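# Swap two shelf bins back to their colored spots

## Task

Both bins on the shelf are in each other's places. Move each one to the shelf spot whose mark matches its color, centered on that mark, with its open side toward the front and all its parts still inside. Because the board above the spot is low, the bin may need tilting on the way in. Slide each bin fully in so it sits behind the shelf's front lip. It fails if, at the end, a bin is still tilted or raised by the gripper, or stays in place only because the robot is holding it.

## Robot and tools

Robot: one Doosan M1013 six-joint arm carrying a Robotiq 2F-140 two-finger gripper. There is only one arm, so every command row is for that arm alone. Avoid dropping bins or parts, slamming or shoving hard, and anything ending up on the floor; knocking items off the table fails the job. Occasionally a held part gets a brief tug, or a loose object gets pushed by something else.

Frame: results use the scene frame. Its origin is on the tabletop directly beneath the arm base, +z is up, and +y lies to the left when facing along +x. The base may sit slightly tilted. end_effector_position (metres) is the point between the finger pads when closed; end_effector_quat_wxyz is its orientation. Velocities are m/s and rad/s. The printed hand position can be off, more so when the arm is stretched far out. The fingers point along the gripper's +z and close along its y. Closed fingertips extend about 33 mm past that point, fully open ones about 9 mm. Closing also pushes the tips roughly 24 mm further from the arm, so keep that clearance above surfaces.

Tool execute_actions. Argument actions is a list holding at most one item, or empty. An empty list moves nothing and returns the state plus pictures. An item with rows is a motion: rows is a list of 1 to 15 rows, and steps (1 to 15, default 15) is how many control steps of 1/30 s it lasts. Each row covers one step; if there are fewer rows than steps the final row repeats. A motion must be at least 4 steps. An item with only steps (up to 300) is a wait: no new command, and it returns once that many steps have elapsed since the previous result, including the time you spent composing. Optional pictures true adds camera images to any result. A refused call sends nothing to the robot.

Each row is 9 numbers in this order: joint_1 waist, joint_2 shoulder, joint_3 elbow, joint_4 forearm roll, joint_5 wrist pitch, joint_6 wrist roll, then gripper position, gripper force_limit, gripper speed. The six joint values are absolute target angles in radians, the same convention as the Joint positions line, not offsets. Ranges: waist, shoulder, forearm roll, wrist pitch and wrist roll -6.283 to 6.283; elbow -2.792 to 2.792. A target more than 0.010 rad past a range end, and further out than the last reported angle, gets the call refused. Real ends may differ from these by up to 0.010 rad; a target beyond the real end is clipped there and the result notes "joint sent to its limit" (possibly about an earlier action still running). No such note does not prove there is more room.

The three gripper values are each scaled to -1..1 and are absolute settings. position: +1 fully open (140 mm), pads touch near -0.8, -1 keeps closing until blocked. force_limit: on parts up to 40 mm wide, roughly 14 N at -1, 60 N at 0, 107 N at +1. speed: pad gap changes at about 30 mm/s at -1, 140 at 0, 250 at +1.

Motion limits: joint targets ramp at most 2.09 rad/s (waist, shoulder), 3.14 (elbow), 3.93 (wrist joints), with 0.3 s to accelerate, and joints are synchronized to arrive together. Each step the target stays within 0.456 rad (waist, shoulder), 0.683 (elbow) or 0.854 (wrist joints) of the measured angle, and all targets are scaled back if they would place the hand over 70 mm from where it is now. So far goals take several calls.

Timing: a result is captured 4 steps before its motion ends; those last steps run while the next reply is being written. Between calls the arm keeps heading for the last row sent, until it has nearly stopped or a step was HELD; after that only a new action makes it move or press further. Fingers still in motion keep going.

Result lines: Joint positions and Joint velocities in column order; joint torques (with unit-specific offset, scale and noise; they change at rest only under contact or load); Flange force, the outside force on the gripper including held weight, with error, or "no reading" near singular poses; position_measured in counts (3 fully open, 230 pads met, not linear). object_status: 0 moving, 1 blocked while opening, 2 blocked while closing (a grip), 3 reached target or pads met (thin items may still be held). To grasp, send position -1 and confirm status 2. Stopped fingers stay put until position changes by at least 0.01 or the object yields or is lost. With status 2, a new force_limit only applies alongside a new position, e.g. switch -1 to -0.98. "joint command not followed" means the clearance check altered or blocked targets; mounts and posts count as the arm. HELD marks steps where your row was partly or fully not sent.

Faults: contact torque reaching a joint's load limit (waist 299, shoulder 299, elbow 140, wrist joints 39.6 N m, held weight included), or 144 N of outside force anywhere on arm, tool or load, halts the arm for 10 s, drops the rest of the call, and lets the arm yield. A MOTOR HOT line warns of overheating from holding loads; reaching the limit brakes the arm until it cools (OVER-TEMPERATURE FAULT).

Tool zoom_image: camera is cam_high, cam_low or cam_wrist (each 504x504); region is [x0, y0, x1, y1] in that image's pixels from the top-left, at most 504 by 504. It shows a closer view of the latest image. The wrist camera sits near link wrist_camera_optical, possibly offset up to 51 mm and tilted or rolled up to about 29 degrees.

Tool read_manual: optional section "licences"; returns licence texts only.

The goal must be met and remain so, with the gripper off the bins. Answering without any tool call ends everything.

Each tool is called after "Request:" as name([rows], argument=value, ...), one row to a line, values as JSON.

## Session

Request:
execute_actions(actions=[])

Scene clock: 0.00 s of 14400.00 s.
end_effector_position=(+0.8880, +0.3703, +0.1172) position_measured=3 object_status=3 end_effector_quat_wxyz=(+0.510, +0.108, +0.853, -0.005) end_effector_velocity=(+0.000, +0.000, +0.001) end_effector_angular_velocity=(+0.000, -0.002, -0.000)
Joint positions: [ 0.524  0.586  1.804 -1.863  0.619  0.847]
Joint velocities: [-0.    -0.001 -0.001 -0.     0.    -0.   ]
Joint torques (N m, as the joint torque sensors report them, + toward a larger angle): no reading
Flange force (N, the push that the arm receives, along the gripper's own x y z axes): no reading

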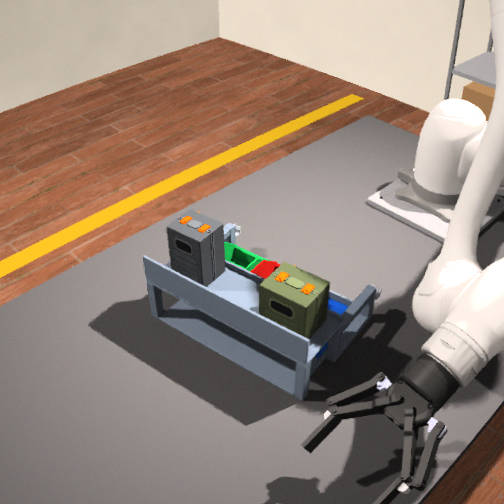

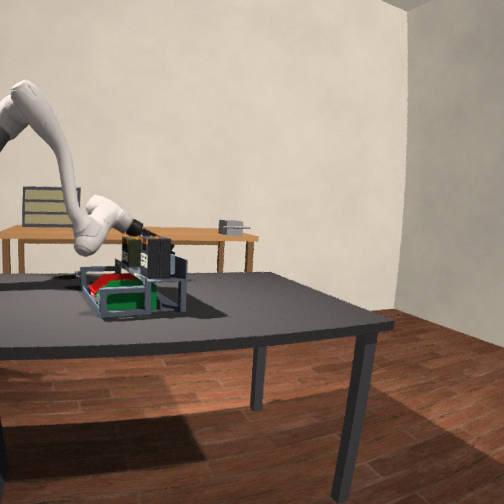

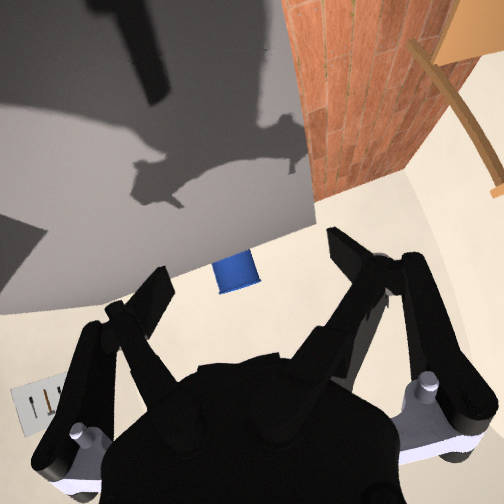

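Request:
execute_actions([
  {"rows":[[0.524,0.0,1.9,-1.0,0.9,1.2,1,0,0]],"steps":15},
])

Request:
execute_actions([
  {"steps":20},
])

Request:
execute_actions([
  {"rows":[[-0.1,-0.04,2.14,0,1.04,1.5,1,0,0]],"steps":15},
])

Request:
execute_actions([
  {"steps":30},
], pictures=true)

Scene clock: 0.60 s of 14400.00 s.
end_effector_position=(+0.8372, +0.2974, +0.2451) position_measured=3 object_status=3 end_effector_quat_wxyz=(+0.510, +0.347, +0.785, +0.058) end_effector_velocity=(-0.217, -0.216, +0.424) end_effector_angular_velocity=(+1.148, -0.312, -1.039)
Joint positions: [ 0.524  0.385  1.84  -1.534  0.726  0.982]
Joint velocities: [ 0.    -0.718  0.109  0.98   0.32   0.402]
Joint torques (N m, as the joint torque sensors report them, + toward a larger angle): [ -2.83 -70.21 -29.    -1.74   1.9    0.15]
Flange force (N, the push that the arm receives, along the gripper's own x y z axes): [-1.4 4.1 -5.2]
Steps of this call (steps 1 to 7: nothing new was sent; steps 8 to 18: the first 11 steps of this action). Readings (joint positions | what the end effector reports):
8: [0.524 0.586 1.804 -1.863 0.619 0.847] | position_measured=3 object_status=3
9: [0.524 0.582 1.804 -1.855 0.621 0.850] | position_measured=3 object_status=3
11: [0.524 0.552 1.811 -1.797 0.640 0.874] | position_measured=3 object_status=3
15: [0.524 0.457 1.829 -1.636 0.693 0.940] | position_measured=3 object_status=3
18: the state above

Scene clock: 1.27 s of 14400.00 s.
end_effector_position=(+0.6748, +0.1996, +0.4082) position_measured=3 object_status=3 end_effector_quat_wxyz=(+0.407, +0.671, +0.591, +0.186) end_effector_velocity=(-0.001, -0.001, -0.001) end_effector_angular_velocity=(+0.001, +0.002, -0.002)
Joint positions: [ 0.524  0.     1.9   -1.     0.9    1.2  ]
Joint velocities: [-0.    -0.001  0.002  0.002  0.001  0.   ]
Joint torques (N m, as the joint torque sensors report them, + toward a larger angle): [ -3.83 -41.15 -37.77   0.47   0.4   -0.18]
Flange force (N, the push that the arm receives, along the gripper's own x y z axes): [6.8 2.1 -4.7]
Kept back: nothing.
Steps of this call (steps 1 to 4: the last 4 steps of your previous action; steps 5 to 20: the robot went on to your last target). Readings (joint positions | what the end effector reports):
1: [0.524 0.361 1.844 -1.500 0.737 0.995] | position_measured=3 object_status=3
2: [0.524 0.336 1.848 -1.466 0.748 1.009] | position_measured=3 object_status=3
4: [0.524 0.287 1.856 -1.397 0.771 1.038] | position_measured=3 object_status=3
8: [0.524 0.184 1.871 -1.255 0.817 1.096] | position_measured=3 object_status=3
20: the state above

Scene clock: 1.63 s of 14400.00 s.
end_effector_position=(+0.6069, +0.0914, +0.2977) position_measured=3 object_status=3 end_effector_quat_wxyz=(+0.277, +0.847, +0.439, +0.117) end_effector_velocity=(-0.261, -0.328, -0.319) end_effector_angular_velocity=(+0.988, +0.565, -1.560)
Joint positions: [ 0.335 -0.014  1.987 -0.656  0.95   1.308]
Joint velocities: [-0.738 -0.046  0.273  1.159  0.159  0.34 ]
Joint torques (N m, as the joint torque sensors report them, + toward a larger angle): [ -3.42 -33.41 -34.45   1.7    0.19   0.37]
Flange force (N, the push that the arm receives, along the gripper's own x y z axes): [1.4 3.7 -6.0]
Steps of this call (steps 1 to 11: the first 11 steps of this action). Readings (joint positions | what the end effector reports):
1: [0.524 0.000 1.900 -1.000 0.900 1.200] | position_measured=3 object_status=3
2: [0.520 -0.000 1.902 -0.992 0.901 1.203] | position_measured=3 object_status=3
4: [0.490 -0.003 1.918 -0.935 0.911 1.223] | position_measured=3 object_status=3
8: [0.405 -0.009 1.958 -0.777 0.934 1.273] | position_measured=3 object_status=3
11: the state above

Scene clock: 2.63 s of 14400.00 s.
end_effector_position=(+0.4594, +0.0016, +0.1742) position_measured=3 object_status=3 end_effector_quat_wxyz=(+0.002, +1.000, -0.001, +0.001) end_effector_velocity=(-0.000, +0.000, -0.000) end_effector_angular_velocity=(-0.000, +0.001, +0.001)
Joint positions: [-0.1  -0.04  2.14 -0.    1.04  1.5 ]
Joint velocities: [ 0.    -0.     0.001 -0.     0.    -0.   ]
Joint torques (N m, as the joint torque sensors report them, + toward a larger angle): [ -2.35 -31.31 -34.74   3.25   0.51   0.09]
Flange force (N, the push that the arm receives, along the gripper's own x y z axes): [1.7 -4.6 -0.8]
Kept back: nothing.
Steps of this call (steps 1 to 4: the last 4 steps of your previous action; steps 5 to 30: the robot went on to your last target). Readings (joint positions | what the end effector reports):
1: [0.309 -0.016 1.996 -0.617 0.956 1.320] | position_measured=3 object_status=3
2: [0.283 -0.017 2.005 -0.577 0.961 1.331] | position_measured=3 object_status=3
4: [0.228 -0.020 2.024 -0.494 0.973 1.356] | position_measured=3 object_status=3
8: [0.106 -0.028 2.067 -0.310 0.998 1.409] | position_measured=3 object_status=3
30: the state above
The arm was judged still, so your last target was given up. Only a new action makes it travel on or press farther. Fingers that are still opening or closing keep moving.

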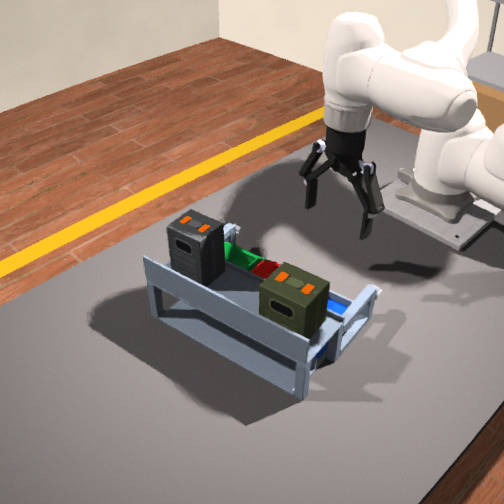

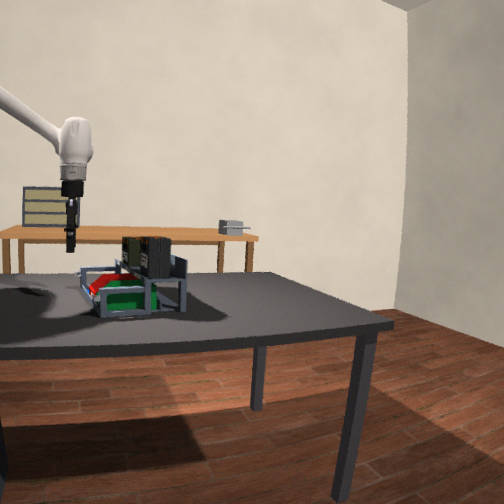

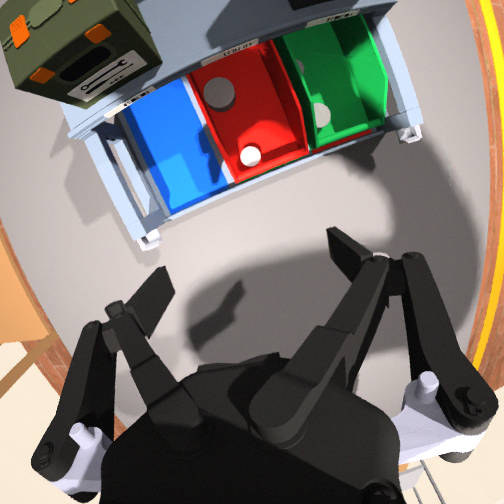

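Request:
execute_actions([
  {"rows":[[-0.172,0.08,2.06,0,1.0,-0.344,-0.45,1,0]],"steps":15},
])

Request:
execute_actions([
  {"steps":18},
])

Request:
execute_actions([
  {"rows":[[-0.172,0.1195,2.0876,0,0.9345,-0.344,-0.45,1,0]],"steps":14},
], pictures=true)

Request:
zoom_image(camera="cam_low", region=[70, 240, 190, 325])

Request:
zoom_image(camera="cam_wrist", region=[170, 60, 430, 320])

Scene clock: 3.40 s of 14400.00 s.
end_effector_position=(+0.5022, -0.0267, +0.1609) position_measured=75 object_status=0 end_effector_quat_wxyz=(+0.002, +0.945, +0.328, +0.001) end_effector_velocity=(+0.127, -0.094, -0.048) end_effector_angular_velocity=(-0.008, +0.016, +3.612)
Joint positions: [-0.15   0.043  2.085  0.     1.012  0.779]
Joint velocities: [-0.154  0.257 -0.17   0.    -0.084 -3.766]
Joint torques (N m, as the joint torque sensors report them, + toward a larger angle): [  4.39 -45.03 -31.57   3.1    0.79   0.11]
Flange force (N, the push that the arm receives, along the gripper's own x y z axes): [-2.3 -0.3 -5.0]
Steps of this call (steps 1 to 12: nothing new was sent; steps 13 to 23: the first 11 steps of this action). Readings (joint positions | what the end effector reports):
13: [-0.100 -0.040 2.140 0.000 1.040 1.500] | position_measured=3 object_status=0
14: [-0.100 -0.039 2.140 0.000 1.040 1.492] | position_measured=6 object_status=0
16: [-0.105 -0.031 2.134 0.000 1.037 1.432] | position_measured=22 object_status=0
20: [-0.130 0.010 2.107 0.000 1.023 1.140] | position_measured=52 object_status=0
23: the state above

Scene clock: 4.00 s of 14400.00 s.
end_effector_position=(+0.5203, -0.0405, +0.1539) position_measured=186 object_status=0 end_effector_quat_wxyz=(+0.002, +0.633, +0.774, -0.001) end_effector_velocity=(-0.001, +0.000, -0.001) end_effector_angular_velocity=(+0.001, +0.001, +0.001)
Joint positions: [-0.172  0.08   2.06   0.     1.    -0.344]
Joint velocities: [-0.     0.     0.001  0.001 -0.001 -0.001]
Joint torques (N m, as the joint torque sensors report them, + toward a larger angle): [ -1.13 -40.47 -33.02   2.8    0.37  -0.18]
Flange force (N, the push that the arm receives, along the gripper's own x y z axes): [2.3 -0.1 -4.2]
Kept back: nothing.
Steps of this call (steps 1 to 4: the last 4 steps of your previous action; steps 5 to 18: the robot went on to your last target). Readings (joint positions | what the end effector reports):
1: [-0.155 0.051 2.079 0.000 1.010 0.653] | position_measured=82 object_status=0
2: [-0.158 0.057 2.075 0.000 1.008 0.527] | position_measured=90 object_status=0
4: [-0.164 0.066 2.069 0.000 1.005 0.275] | position_measured=105 object_status=0
8: [-0.170 0.076 2.063 0.000 1.001 -0.140] | position_measured=135 object_status=0
18: the state above

Scene clock: 4.33 s of 14400.00 s.
end_effector_position=(+0.5229, -0.0410, +0.1203) position_measured=186 object_status=3 end_effector_quat_wxyz=(+0.001, +0.633, +0.774, -0.001) end_effector_velocity=(-0.000, +0.000, -0.001) end_effector_angular_velocity=(+0.000, +0.001, +0.001)
Joint positions: [-0.172  0.12   2.088  0.     0.935 -0.344]
Joint velocities: [ 0.     0.     0.001  0.    -0.001 -0.001]
Joint torques (N m, as the joint torque sensors report them, + toward a larger angle): [ -0.78 -47.69 -31.78   2.97   0.97   0.21]
Flange force (N, the push that the arm receives, along the gripper's own x y z axes): [-1.0 5.9 2.7]
Steps of this call (steps 1 to 10: the first 10 steps of this action). Readings (joint positions | what the end effector reports):
1: [-0.172 0.080 2.060 0.000 1.000 -0.344] | position_measured=186 object_status=0
2: [-0.172 0.084 2.062 0.000 0.993 -0.344] | position_measured=186 object_status=0
4: [-0.172 0.109 2.080 0.000 0.952 -0.344] | position_measured=186 object_status=3
8: [-0.172 0.120 2.088 0.000 0.935 -0.344] | position_measured=186 object_status=3
10: the state above

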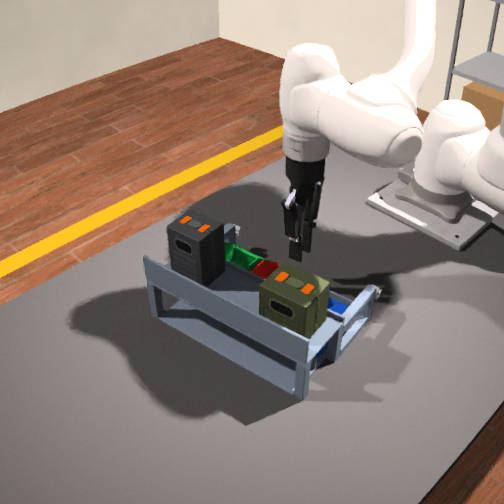

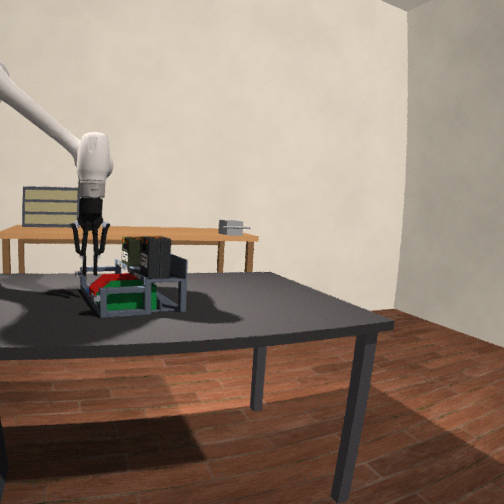

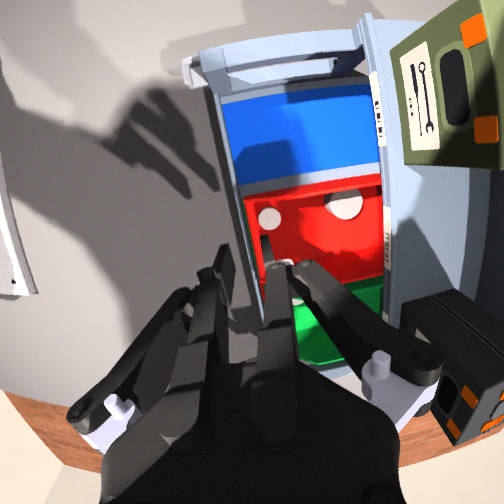

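Region (70, 240, 190, 325) of cam_low's 504x504 image, scaled by 4.200, with more detail than that image has; it fills the top 357 rows of this view, and the rest is white.

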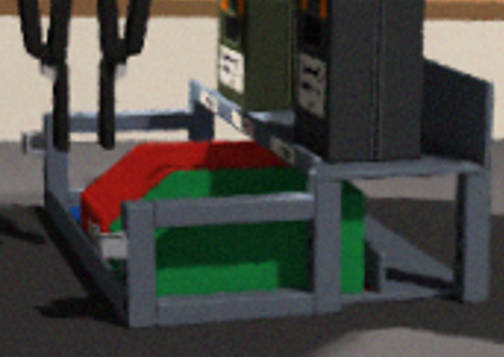

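Region (170, 60, 430, 320) of cam_wrist's 504x504 image, scaled by 1.938, with more detail than that image has.

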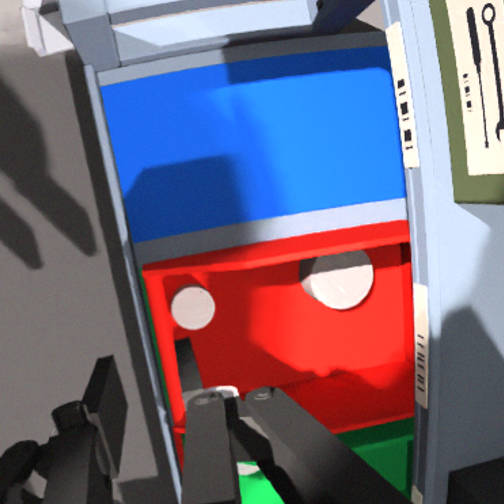

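Request:
execute_actions(actions=[])

Scene clock: 4.83 s of 14400.00 s.
end_effector_position=(+0.5229, -0.0411, +0.1205) position_measured=186 object_status=3 end_effector_quat_wxyz=(+0.001, +0.633, +0.774, -0.001) end_effector_velocity=(-0.001, +0.000, -0.001) end_effector_angular_velocity=(+0.000, +0.002, -0.000)
Joint positions: [-0.172  0.12   2.088  0.     0.935 -0.344]
Joint velocities: [ 0.    -0.     0.001  0.     0.001  0.   ]
Joint torques (N m, as the joint torque sensors report them, + toward a larger angle): [ -2.03 -43.98 -31.65   2.98   0.53   0.17]
Flange force (N, the push that the arm receives, along the gripper's own x y z axes): [3.0 1.3 -2.8]
Kept back: nothing.
Steps of this call (steps 1 to 4: the last 4 steps of your previous action; steps 5 to 15: the robot went on to your last target). Readings (joint positions | what the end effector reports):
1: [-0.172 0.120 2.088 0.000 0.935 -0.344] | position_measured=186 object_status=3
2: [-0.172 0.120 2.088 0.000 0.935 -0.344] | position_measured=186 object_status=3
4: [-0.172 0.120 2.088 0.000 0.935 -0.344] | position_measured=186 object_status=3
8: [-0.172 0.120 2.088 0.000 0.935 -0.344] | position_measured=186 object_status=3
15: the state above
The arm was judged still, so your last target was given up. Only a new action makes it travel on or press farther. Fingers that are still opening or closing keep moving.

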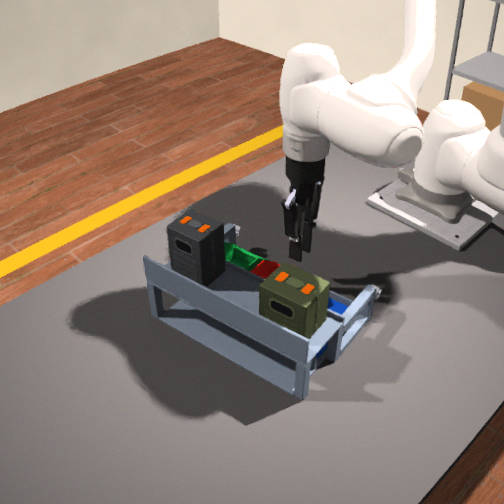

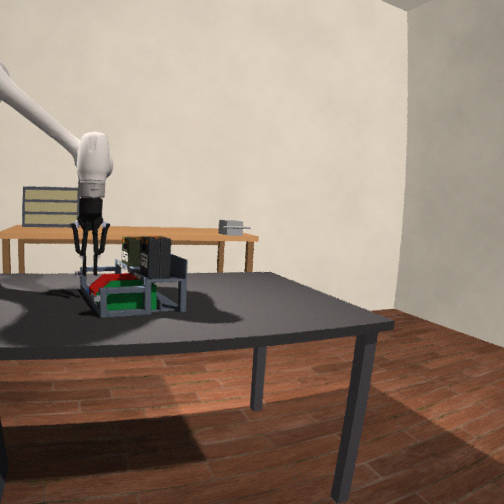

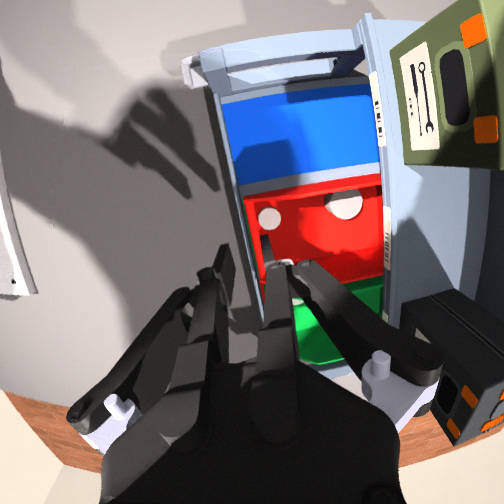

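Request:
execute_actions([
  {"rows":[[-0.169,0.1597,2.1076,0,0.8743,-0.341,-0.45,1,0]]},
], pictures=true)

Request:
zoom_image(camera="cam_wrist", region=[180,160,340,320])

Scene clock: 5.37 s of 14400.00 s.
end_effector_position=(+0.5269, -0.0401, +0.0906) position_measured=186 object_status=3 end_effector_quat_wxyz=(+0.001, +0.633, +0.774, -0.001) end_effector_velocity=(+0.001, -0.000, +0.001) end_effector_angular_velocity=(-0.000, -0.001, -0.001)
Joint positions: [-0.169  0.16   2.108 -0.     0.874 -0.341]
Joint velocities: [-0.    -0.    -0.001  0.     0.     0.   ]
Joint torques (N m, as the joint torque sensors report them, + toward a larger angle): [ -3.95 -50.86 -31.19   2.91   0.96  -0.26]
Flange force (N, the push that the arm receives, along the gripper's own x y z axes): [6.1 6.8 3.5]
Steps of this call (steps 1 to 5: nothing new was sent; steps 6 to 16: the first 11 steps of this action). Readings (joint positions | what the end effector reports):
6: [-0.172 0.120 2.088 0.000 0.934 -0.344] | position_measured=186 object_status=3
7: [-0.172 0.123 2.089 -0.000 0.928 -0.344] | position_measured=186 object_status=3
9: [-0.170 0.148 2.102 -0.000 0.891 -0.343] | position_measured=186 object_status=3
13: [-0.169 0.160 2.108 -0.000 0.874 -0.341] | position_measured=186 object_status=3
16: the state above

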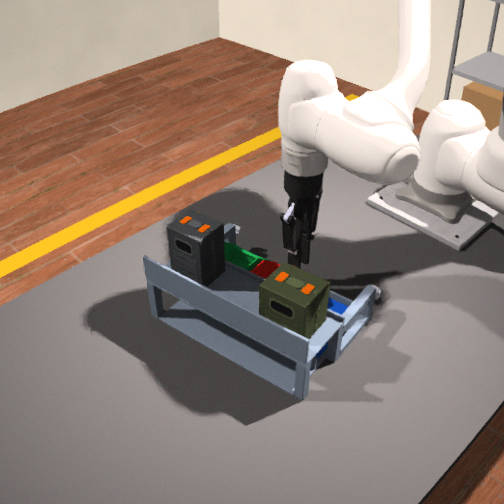

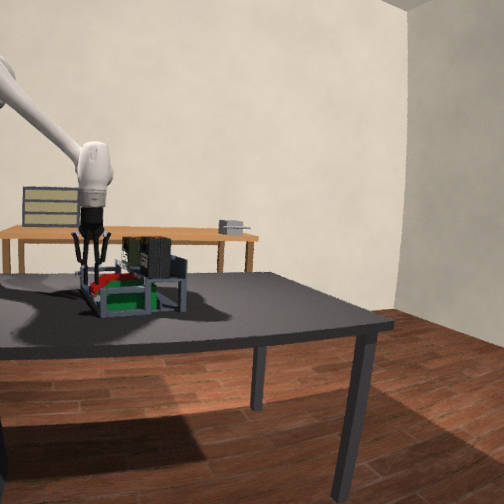

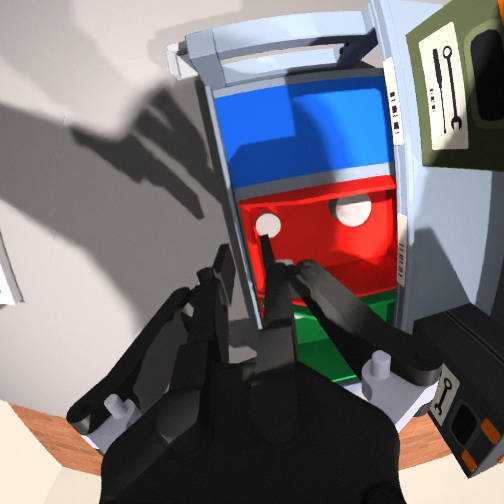

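Region (180, 160, 340, 320) of cam_wrist's 504x504 image, scaled by 3.150, with more detail than that image has.

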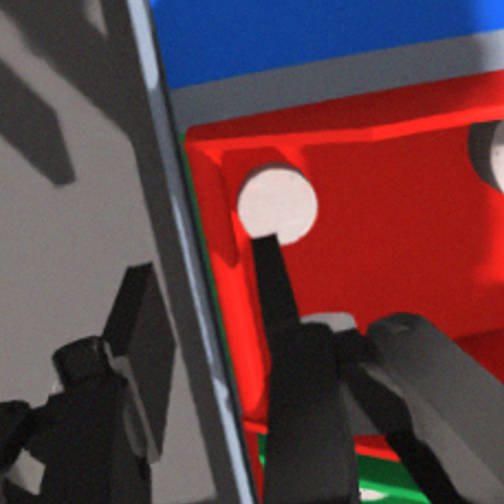

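Request:
execute_actions([
  {"rows":[[-0.168,0.1635,2.103,0,0.875,-0.34,-0.45,1,0],[-0.168,0.1635,2.103,0,0.875,-0.34,-0.45,1,0],[-0.168,0.1635,2.103,0,0.875,-0.34,-0.45,1,0],[-0.168,0.17,2.107,0,0.864,-0.34,-0.45,1,0],[-0.168,0.177,2.112,0,0.853,-0.34,-0.45,1,0],[-0.168,0.184,2.117,0,0.841,-0.34,-0.45,1,0],[-0.168,0.1908,2.121,0,0.8298,-0.34,-0.45,1,0]]},
])

Request:
execute_actions([
  {"rows":[[-0.168,0.1908,2.121,0,0.8298,-0.34,-1,1,-0.6]]},
])

Request:
execute_actions([
  {"steps":15},
], pictures=true)

Scene clock: 6.03 s of 14400.00 s.
end_effector_position=(+0.5296, -0.0400, +0.0686) position_measured=186 object_status=3 end_effector_quat_wxyz=(+0.001, +0.633, +0.774, -0.001) end_effector_velocity=(+0.002, -0.000, -0.000) end_effector_angular_velocity=(-0.001, -0.005, -0.000)
Joint positions: [-0.168  0.191  2.121  0.     0.83  -0.34 ]
Joint velocities: [-0.     0.001 -0.    -0.    -0.005  0.   ]
Joint torques (N m, as the joint torque sensors report them, + toward a larger angle): [ -2.5  -48.08 -27.35   2.6    0.74  -0.17]
Flange force (N, the push that the arm receives, along the gripper's own x y z axes): [4.4 2.6 -4.8]
Steps of this call (steps 1 to 4: the last 4 steps of your previous action; steps 5 to 9: the robot went on to your last target; steps 10 to 20: the first 11 steps of this action). Readings (joint positions | what the end effector reports):
10: [-0.169 0.160 2.108 -0.000 0.874 -0.341] | position_measured=186 object_status=3
11: [-0.168 0.161 2.105 -0.000 0.874 -0.340] | position_measured=186 object_status=3
13: [-0.168 0.163 2.103 0.000 0.875 -0.340] | position_measured=186 object_status=3
17: [-0.168 0.185 2.117 0.000 0.840 -0.340] | position_measured=186 object_status=3
20: the state above

Scene clock: 6.53 s of 14400.00 s.
end_effector_position=(+0.5296, -0.0400, +0.0686) position_measured=223 object_status=0 end_effector_quat_wxyz=(+0.001, +0.633, +0.774, -0.001) end_effector_velocity=(+0.001, -0.000, +0.001) end_effector_angular_velocity=(+0.000, -0.002, +0.001)
Joint positions: [-0.168  0.191  2.121 -0.     0.83  -0.34 ]
Joint velocities: [ 0.    -0.    -0.002  0.     0.    -0.001]
Joint torques (N m, as the joint torque sensors report them, + toward a larger angle): [ -0.31 -31.33 -17.67   3.04  -1.18  -0.15]
Flange force (N, the push that the arm receives, along the gripper's own x y z axes): [1.0 -2.0 -36.3]
Steps of this call (steps 1 to 4: the last 4 steps of your previous action; steps 5 to 15: the first 11 steps of this action). Readings (joint positions | what the end effector reports):
5: [-0.168 0.191 2.121 0.000 0.830 -0.340] | position_measured=186 object_status=0
6: [-0.168 0.191 2.121 0.000 0.830 -0.340] | position_measured=188 object_status=0
8: [-0.168 0.191 2.121 0.000 0.830 -0.340] | position_measured=196 object_status=0
12: [-0.168 0.191 2.121 0.000 0.830 -0.340] | position_measured=212 object_status=0
15: the state above

Scene clock: 7.03 s of 14400.00 s.
end_effector_position=(+0.5296, -0.0400, +0.0686) position_measured=226 object_status=2 end_effector_quat_wxyz=(+0.001, +0.633, +0.774, -0.001) end_effector_velocity=(-0.001, +0.000, -0.000) end_effector_angular_velocity=(+0.000, +0.001, -0.000)
Joint positions: [-0.168  0.191  2.121 -0.     0.83  -0.34 ]
Joint velocities: [-0.    -0.     0.001  0.    -0.     0.   ]
Joint torques (N m, as the joint torque sensors report them, + toward a larger angle): [ -2.08 -30.14 -17.7    3.28  -0.82  -0.06]
Flange force (N, the push that the arm receives, along the gripper's own x y z axes): [4.7 -3.1 -37.6]
Kept back: nothing.
Steps of this call (steps 1 to 4: the last 4 steps of your previous action; steps 5 to 15: the robot went on to your last target). Readings (joint positions | what the end effector reports):
1: [-0.168 0.191 2.121 -0.000 0.830 -0.340] | position_measured=226 object_status=0
2: [-0.168 0.191 2.121 -0.000 0.830 -0.340] | position_measured=226 object_status=0
4: [-0.168 0.191 2.121 -0.000 0.830 -0.340] | position_measured=226 object_status=0
8: [-0.168 0.191 2.121 -0.000 0.830 -0.340] | position_measured=226 object_status=2
15: the state above
The arm was judged still, so your last target was given up. Only a new action makes it travel on or press farther. Fingers that are still opening or closing keep moving.

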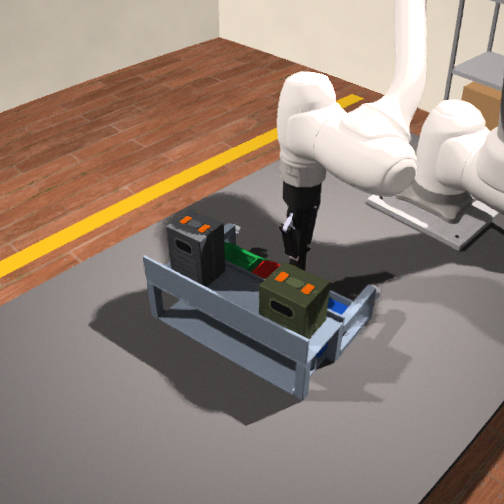

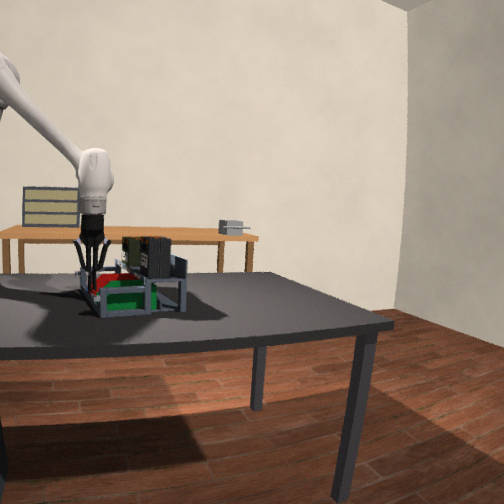

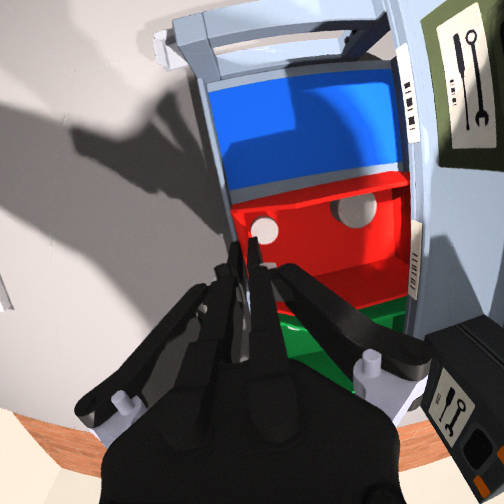

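Request:
execute_actions([
  {"rows":[[-0.168,0.193,2.113,0,0.8455,-0.34,-1,1,0],[-0.168,0.1954,2.105,0,0.861,-0.34,-1,1,0],[-0.168,0.1977,2.097,0,0.877,-0.34,-1,1,0],[-0.168,0.2,2.089,0,0.893,-0.34,-1,1,0],[-0.168,0.2023,2.081,0,0.9085,-0.34,-1,1,0],[-0.168,0.2046,2.073,0,0.924,-0.34,-1,1,0],[-0.168,0.207,2.065,0,0.94,-0.34,-1,1,0],[-0.168,0.209,2.057,0,0.956,-0.34,-1,1,0],[-0.168,0.2115,2.049,0,0.9715,-0.34,-1,1,0],[-0.168,0.2138,2.0406,0,0.9872,-0.34,-1,1,0]]},
], pictures=true)

Scene clock: 7.60 s of 14400.00 s.
end_effector_position=(+0.5307, -0.0401, +0.0890) position_measured=226 object_status=2 end_effector_quat_wxyz=(-0.037, +0.633, +0.773, -0.025) end_effector_velocity=(+0.007, -0.001, +0.068) end_effector_angular_velocity=(+0.038, +0.269, -0.001)
Joint positions: [-0.168  0.211  2.049 -0.     0.972 -0.34 ]
Joint velocities: [-0.     0.067 -0.226 -0.     0.43   0.   ]
Joint torques (N m, as the joint torque sensors report them, + toward a larger angle): [ -6.64 -55.88 -33.29   2.53   0.63   0.01]
Flange force (N, the push that the arm receives, along the gripper's own x y z axes): [8.7 7.2 4.0]
Steps of this call (steps 1 to 6: nothing new was sent; steps 7 to 17: the first 11 steps of this action). Readings (joint positions | what the end effector reports):
7: [-0.168 0.191 2.121 -0.000 0.830 -0.340] | position_measured=226 object_status=2
8: [-0.168 0.192 2.118 -0.000 0.836 -0.340] | position_measured=226 object_status=2
10: [-0.168 0.196 2.105 -0.000 0.862 -0.340] | position_measured=226 object_status=2
14: [-0.168 0.205 2.073 -0.000 0.924 -0.340] | position_measured=226 object_status=2
17: the state above

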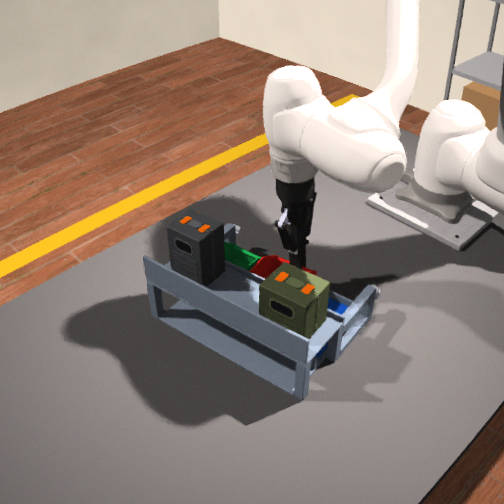

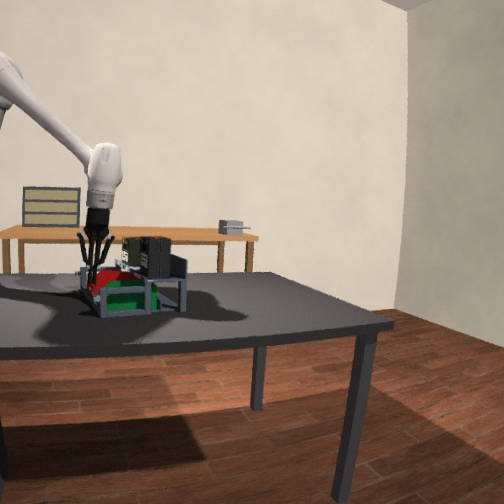

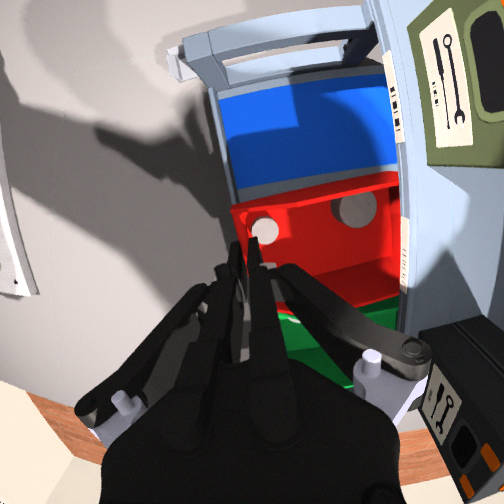

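Request:
execute_actions([
  {"rows":[[-0.172,0.206,2.0505,0,0.985,-0.344,-1,1,0],[-0.176,0.198,2.06,0,0.983,-0.348,-1,1,0],[-0.18,0.19,2.07,0,0.981,-0.352,-1,1,0],[-0.184,0.182,2.08,0,0.979,-0.356,-1,1,0],[-0.188,0.174,2.09,0,0.977,-0.36,-1,1,0],[-0.192,0.166,2.1,0,0.975,-0.364,-1,1,0],[-0.196,0.158,2.11,0,0.973,-0.368,-1,1,0],[-0.2,0.15,2.12,0,0.971,-0.372,-1,1,0],[-0.204,0.142,2.13,0,0.969,-0.376,-1,1,0],[-0.208,0.1347,2.1393,0,0.9676,-0.38,-1,1,0]]},
])

Request:
execute_actions([
  {"steps":6},
], pictures=true)

Scene clock: 8.17 s of 14400.00 s.
end_effector_position=(+0.4803, -0.0505, +0.0919) position_measured=226 object_status=2 end_effector_quat_wxyz=(-0.042, +0.633, +0.773, -0.025) end_effector_velocity=(-0.160, -0.027, -0.005) end_effector_angular_velocity=(+0.013, +0.010, -0.000)
Joint positions: [-0.204  0.142  2.13   0.     0.969 -0.376]
Joint velocities: [-0.112 -0.215  0.272 -0.    -0.045 -0.112]
Joint torques (N m, as the joint torque sensors report them, + toward a larger angle): [ -2.4  -40.83 -27.16   2.75   2.11  -0.15]
Flange force (N, the push that the arm receives, along the gripper's own x y z axes): [3.6 3.8 -4.5]
Steps of this call (steps 1 to 4: the last 4 steps of your previous action; steps 5 to 6: the robot went on to your last target; steps 7 to 17: the first 11 steps of this action). Readings (joint positions | what the end effector reports):
7: [-0.168 0.214 2.041 -0.000 0.987 -0.340] | position_measured=226 object_status=2
8: [-0.170 0.211 2.044 0.000 0.986 -0.341] | position_measured=226 object_status=2
10: [-0.176 0.198 2.061 0.000 0.983 -0.348] | position_measured=226 object_status=2
14: [-0.192 0.166 2.100 0.000 0.975 -0.364] | position_measured=226 object_status=2
17: the state above

Scene clock: 8.37 s of 14400.00 s.
end_effector_position=(+0.4749, -0.0515, +0.0917) position_measured=226 object_status=2 end_effector_quat_wxyz=(-0.042, +0.633, +0.773, -0.025) end_effector_velocity=(-0.000, -0.000, -0.000) end_effector_angular_velocity=(-0.000, +0.001, -0.000)
Joint positions: [-0.208  0.135  2.139  0.     0.968 -0.38 ]
Joint velocities: [ 0.     0.001  0.    -0.    -0.     0.   ]
Joint torques (N m, as the joint torque sensors report them, + toward a larger angle): [ -6.27 -41.28 -26.07   2.04   2.32   0.44]
Flange force (N, the push that the arm receives, along the gripper's own x y z axes): [9.8 6.8 -5.7]
Kept back: nothing.
Steps of this call (steps 1 to 4: the last 4 steps of your previous action; steps 5 to 6: the robot went on to your last target). Readings (joint positions | what the end effector reports):
1: [-0.207 0.137 2.137 0.000 0.968 -0.379] | position_measured=226 object_status=2
2: [-0.208 0.135 2.139 0.000 0.968 -0.380] | position_measured=226 object_status=2
4: [-0.208 0.135 2.139 0.000 0.968 -0.380] | position_measured=226 object_status=2
6: the state above

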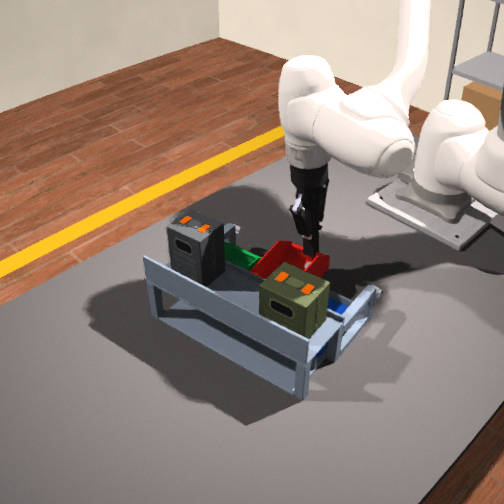

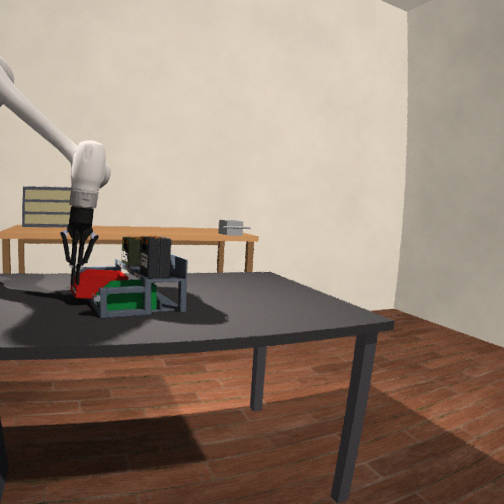

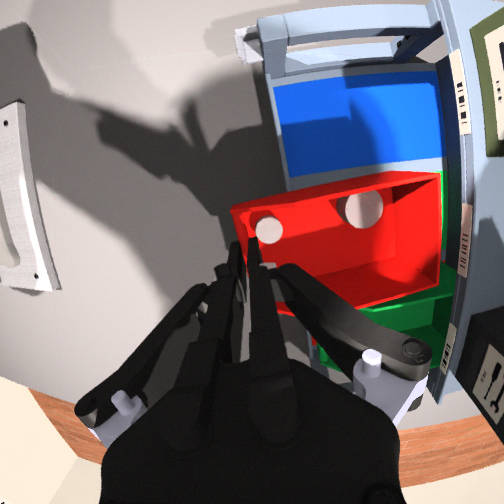

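Request:
execute_actions([
  {"rows":[[-0.208,0.1367,2.1405,0,0.9645,-0.38,-1,1,0],[-0.208,0.1386,2.1417,0,0.9613,-0.38,-1,1,0],[-0.208,0.1386,2.1417,0,0.9613,-0.38,-1,1,0],[-0.208,0.1386,2.1417,0,0.9613,-0.38,-1,1,0],[-0.208,0.1386,2.1417,0,0.9613,-0.38,-0.55,1,-1]]},
])

Request:
execute_actions([
  {"steps":20},
])

Request:
execute_actions([
  {"rows":[[-0.208,0.144,2.145,0,0.9525,-0.38,-0.55,1,-1],[-0.208,0.149,2.148,0,0.9445,-0.38,-0.55,1,-1]],"steps":10},
], pictures=true)

Scene clock: 8.93 s of 14400.00 s.
end_effector_position=(+0.4749, -0.0515, +0.0887) position_measured=217 object_status=0 end_effector_quat_wxyz=(-0.042, +0.633, +0.773, -0.025) end_effector_velocity=(-0.000, -0.000, -0.001) end_effector_angular_velocity=(-0.001, +0.001, -0.001)
Joint positions: [-0.208  0.139  2.142  0.     0.961 -0.38 ]
Joint velocities: [-0.     0.001  0.001 -0.001 -0.001  0.002]
Joint torques (N m, as the joint torque sensors report them, + toward a larger angle): [ -1.15 -41.25 -29.75   2.43  -0.4   -0.3 ]
Flange force (N, the push that the arm receives, along the gripper's own x y z axes): [3.6 -2.7 -7.7]
Steps of this call (steps 1 to 6: the robot went on to your last target; steps 7 to 17: the first 11 steps of this action). Readings (joint positions | what the end effector reports):
7: [-0.208 0.135 2.139 0.000 0.967 -0.380] | position_measured=226 object_status=2
8: [-0.208 0.135 2.140 0.000 0.966 -0.380] | position_measured=226 object_status=2
10: [-0.208 0.138 2.142 0.000 0.962 -0.380] | position_measured=226 object_status=2
14: [-0.208 0.138 2.142 0.000 0.961 -0.380] | position_measured=222 object_status=0
17: the state above

Scene clock: 9.60 s of 14400.00 s.
end_effector_position=(+0.4749, -0.0515, +0.0886) position_measured=199 object_status=3 end_effector_quat_wxyz=(-0.042, +0.633, +0.773, -0.025) end_effector_velocity=(-0.000, -0.000, -0.000) end_effector_angular_velocity=(-0.000, +0.000, -0.000)
Joint positions: [-0.208  0.139  2.142 -0.     0.961 -0.38 ]
Joint velocities: [ 0.     0.     0.    -0.    -0.001  0.   ]
Joint torques (N m, as the joint torque sensors report them, + toward a larger angle): [ -1.21 -43.54 -29.83   2.74   0.64   0.32]
Flange force (N, the push that the arm receives, along the gripper's own x y z axes): [1.6 0.0 -2.8]
Kept back: nothing.
Steps of this call (steps 1 to 4: the last 4 steps of your previous action; steps 5 to 15: the robot went on to your last target; steps 16 to 20: nothing new was sent). Readings (joint positions | what the end effector reports):
1: [-0.208 0.139 2.142 0.000 0.961 -0.380] | position_measured=215 object_status=0
2: [-0.208 0.139 2.142 0.000 0.961 -0.380] | position_measured=214 object_status=0
4: [-0.208 0.139 2.142 0.000 0.961 -0.380] | position_measured=210 object_status=0
8: [-0.208 0.139 2.142 -0.000 0.961 -0.380] | position_measured=204 object_status=0
20: the state above
The arm was judged still, so your last target was given up. Only a new action makes it travel on or press farther. Fingers that are still opening or closing keep moving.

Scene clock: 9.80 s of 14400.00 s.
end_effector_position=(+0.4752, -0.0516, +0.0808) position_measured=199 object_status=3 end_effector_quat_wxyz=(-0.042, +0.633, +0.773, -0.025) end_effector_velocity=(+0.000, -0.000, -0.000) end_effector_angular_velocity=(-0.001, -0.003, +0.001)
Joint positions: [-0.208  0.149  2.148 -0.     0.945 -0.38 ]
Joint velocities: [-0.    -0.001  0.001 -0.    -0.004 -0.001]
Joint torques (N m, as the joint torque sensors report them, + toward a larger angle): [ -1.19 -43.17 -29.18   2.85   0.7    0.09]
Flange force (N, the push that the arm receives, along the gripper's own x y z axes): [3.2 -2.4 -5.4]
Steps of this call (steps 1 to 6: the first 6 steps of this action). Readings (joint positions | what the end effector reports):
1: [-0.208 0.139 2.142 -0.000 0.961 -0.380] | position_measured=199 object_status=3
2: [-0.208 0.141 2.143 -0.000 0.957 -0.380] | position_measured=199 object_status=3
4: [-0.208 0.148 2.148 -0.000 0.946 -0.380] | position_measured=199 object_status=3
6: the state above

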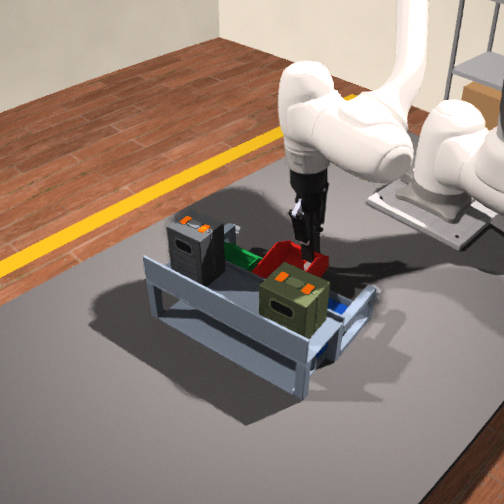

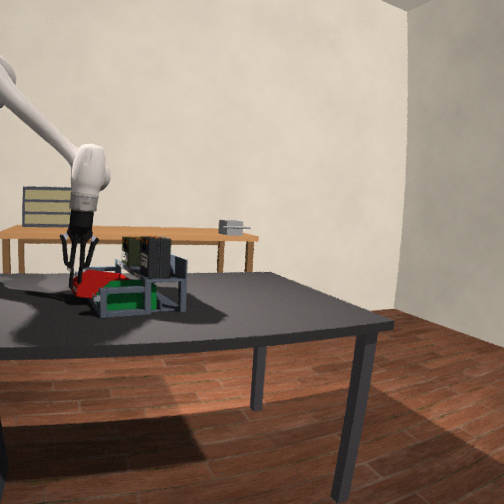

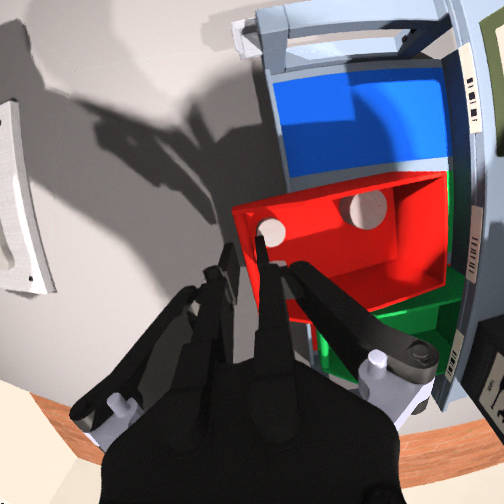

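Request:
execute_actions([
  {"rows":[[-0.208,0.149,2.148,0,0.9445,-0.38,-1,1,-0.6]]},
])

Request:
execute_actions([
  {"steps":8},
])

Request:
execute_actions([
  {"rows":[[-0.208,0.145,2.145,0,0.952,-0.38,-1,1,0],[-0.208,0.14,2.142,0,0.959,-0.38,-1,1,0],[-0.208,0.136,2.139,0,0.966,-0.38,-1,1,0],[-0.208,0.132,2.136,0,0.974,-0.38,-1,1,0],[-0.208,0.128,2.133,0,0.981,-0.38,-1,1,0],[-0.208,0.123,2.13,0,0.988,-0.38,-1,1,0],[-0.208,0.119,2.127,0,0.996,-0.38,-1,1,0],[-0.208,0.115,2.124,0,1.003,-0.38,-1,1,0],[-0.208,0.11,2.121,0,1.01,-0.38,-1,1,0],[-0.208,0.1063,2.1177,0,1.0176,-0.38,-1,1,0]]},
], pictures=true)

Scene clock: 10.40 s of 14400.00 s.
end_effector_position=(+0.4752, -0.0516, +0.0807) position_measured=224 object_status=0 end_effector_quat_wxyz=(-0.042, +0.633, +0.773, -0.025) end_effector_velocity=(+0.000, +0.000, +0.000) end_effector_angular_velocity=(+0.000, -0.001, -0.001)
Joint positions: [-0.208  0.149  2.148 -0.     0.944 -0.38 ]
Joint velocities: [-0.    -0.    -0.     0.001 -0.     0.001]
Joint torques (N m, as the joint torque sensors report them, + toward a larger angle): [  1.57 -40.43 -26.81   3.4    0.11  -0.11]
Flange force (N, the push that the arm receives, along the gripper's own x y z axes): [-2.4 -3.1 -10.8]
Steps of this call (steps 1 to 4: the last 4 steps of your previous action; steps 5 to 7: the robot went on to your last target; steps 8 to 18: the first 11 steps of this action). Readings (joint positions | what the end effector reports):
8: [-0.208 0.149 2.148 -0.000 0.945 -0.380] | position_measured=199 object_status=0
9: [-0.208 0.149 2.148 -0.000 0.945 -0.380] | position_measured=200 object_status=0
11: [-0.208 0.149 2.148 -0.000 0.944 -0.380] | position_measured=208 object_status=0
15: [-0.208 0.149 2.148 -0.000 0.944 -0.380] | position_measured=224 object_status=0
18: the state above

Scene clock: 10.67 s of 14400.00 s.
end_effector_position=(+0.4752, -0.0516, +0.0807) position_measured=224 object_status=2 end_effector_quat_wxyz=(-0.042, +0.633, +0.773, -0.025) end_effector_velocity=(-0.000, +0.000, +0.000) end_effector_angular_velocity=(+0.000, -0.000, +0.000)
Joint positions: [-0.208  0.149  2.148 -0.     0.944 -0.38 ]
Joint velocities: [ 0.    -0.001 -0.     0.     0.001 -0.   ]
Joint torques (N m, as the joint torque sensors report them, + toward a larger angle): [ -0.36 -42.25 -25.81   3.1    0.89  -0.33]
Flange force (N, the push that the arm receives, along the gripper's own x y z axes): [0.4 2.4 -8.4]
Kept back: nothing.
Steps of this call (steps 1 to 4: the last 4 steps of your previous action; steps 5 to 8: the robot went on to your last target). Readings (joint positions | what the end effector reports):
1: [-0.208 0.149 2.148 -0.000 0.944 -0.380] | position_measured=224 object_status=0
2: [-0.208 0.149 2.148 -0.000 0.944 -0.380] | position_measured=224 object_status=0
4: [-0.208 0.149 2.148 -0.000 0.944 -0.380] | position_measured=224 object_status=2
8: the state above

Scene clock: 11.03 s of 14400.00 s.
end_effector_position=(+0.4749, -0.0514, +0.1129) position_measured=224 object_status=2 end_effector_quat_wxyz=(-0.042, +0.633, +0.773, -0.025) end_effector_velocity=(-0.001, +0.001, +0.095) end_effector_angular_velocity=(+0.001, -0.001, -0.000)
Joint positions: [-0.208  0.109  2.12  -0.     1.012 -0.38 ]
Joint velocities: [-0.    -0.111 -0.087  0.002  0.197 -0.001]
Joint torques (N m, as the joint torque sensors report them, + toward a larger angle): [ -2.65 -43.26 -32.2    3.23   0.66   0.1 ]
Flange force (N, the push that the arm receives, along the gripper's own x y z axes): [2.5 4.5 1.9]
Steps of this call (steps 1 to 11: the first 11 steps of this action). Readings (joint positions | what the end effector reports):
1: [-0.208 0.149 2.148 -0.000 0.945 -0.380] | position_measured=224 object_status=2
2: [-0.208 0.147 2.147 -0.000 0.948 -0.380] | position_measured=224 object_status=2
4: [-0.208 0.140 2.141 -0.000 0.961 -0.380] | position_measured=224 object_status=2
8: [-0.208 0.122 2.129 -0.000 0.990 -0.380] | position_measured=224 object_status=2
11: the state above

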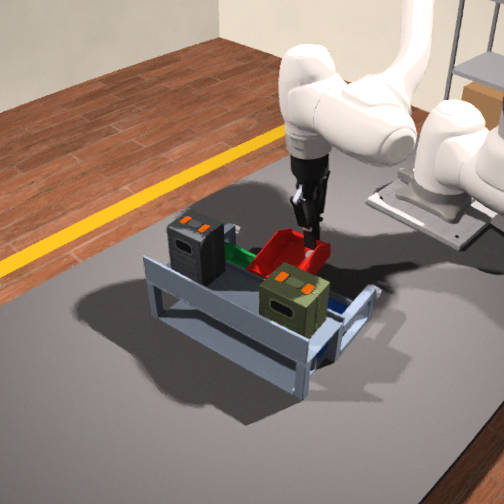

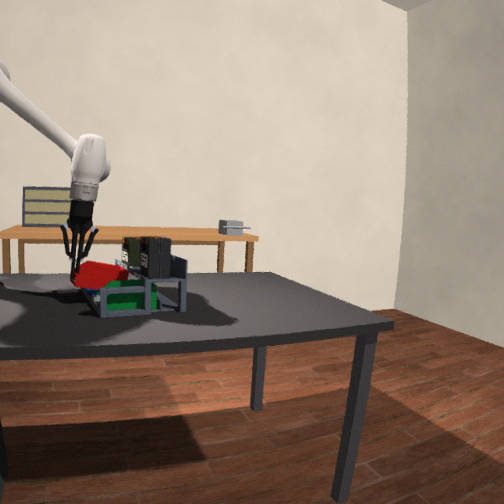

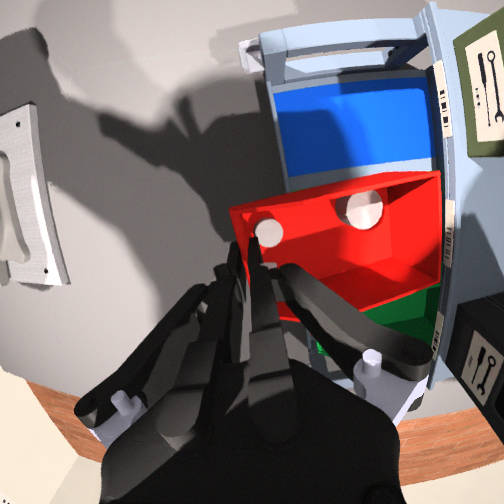

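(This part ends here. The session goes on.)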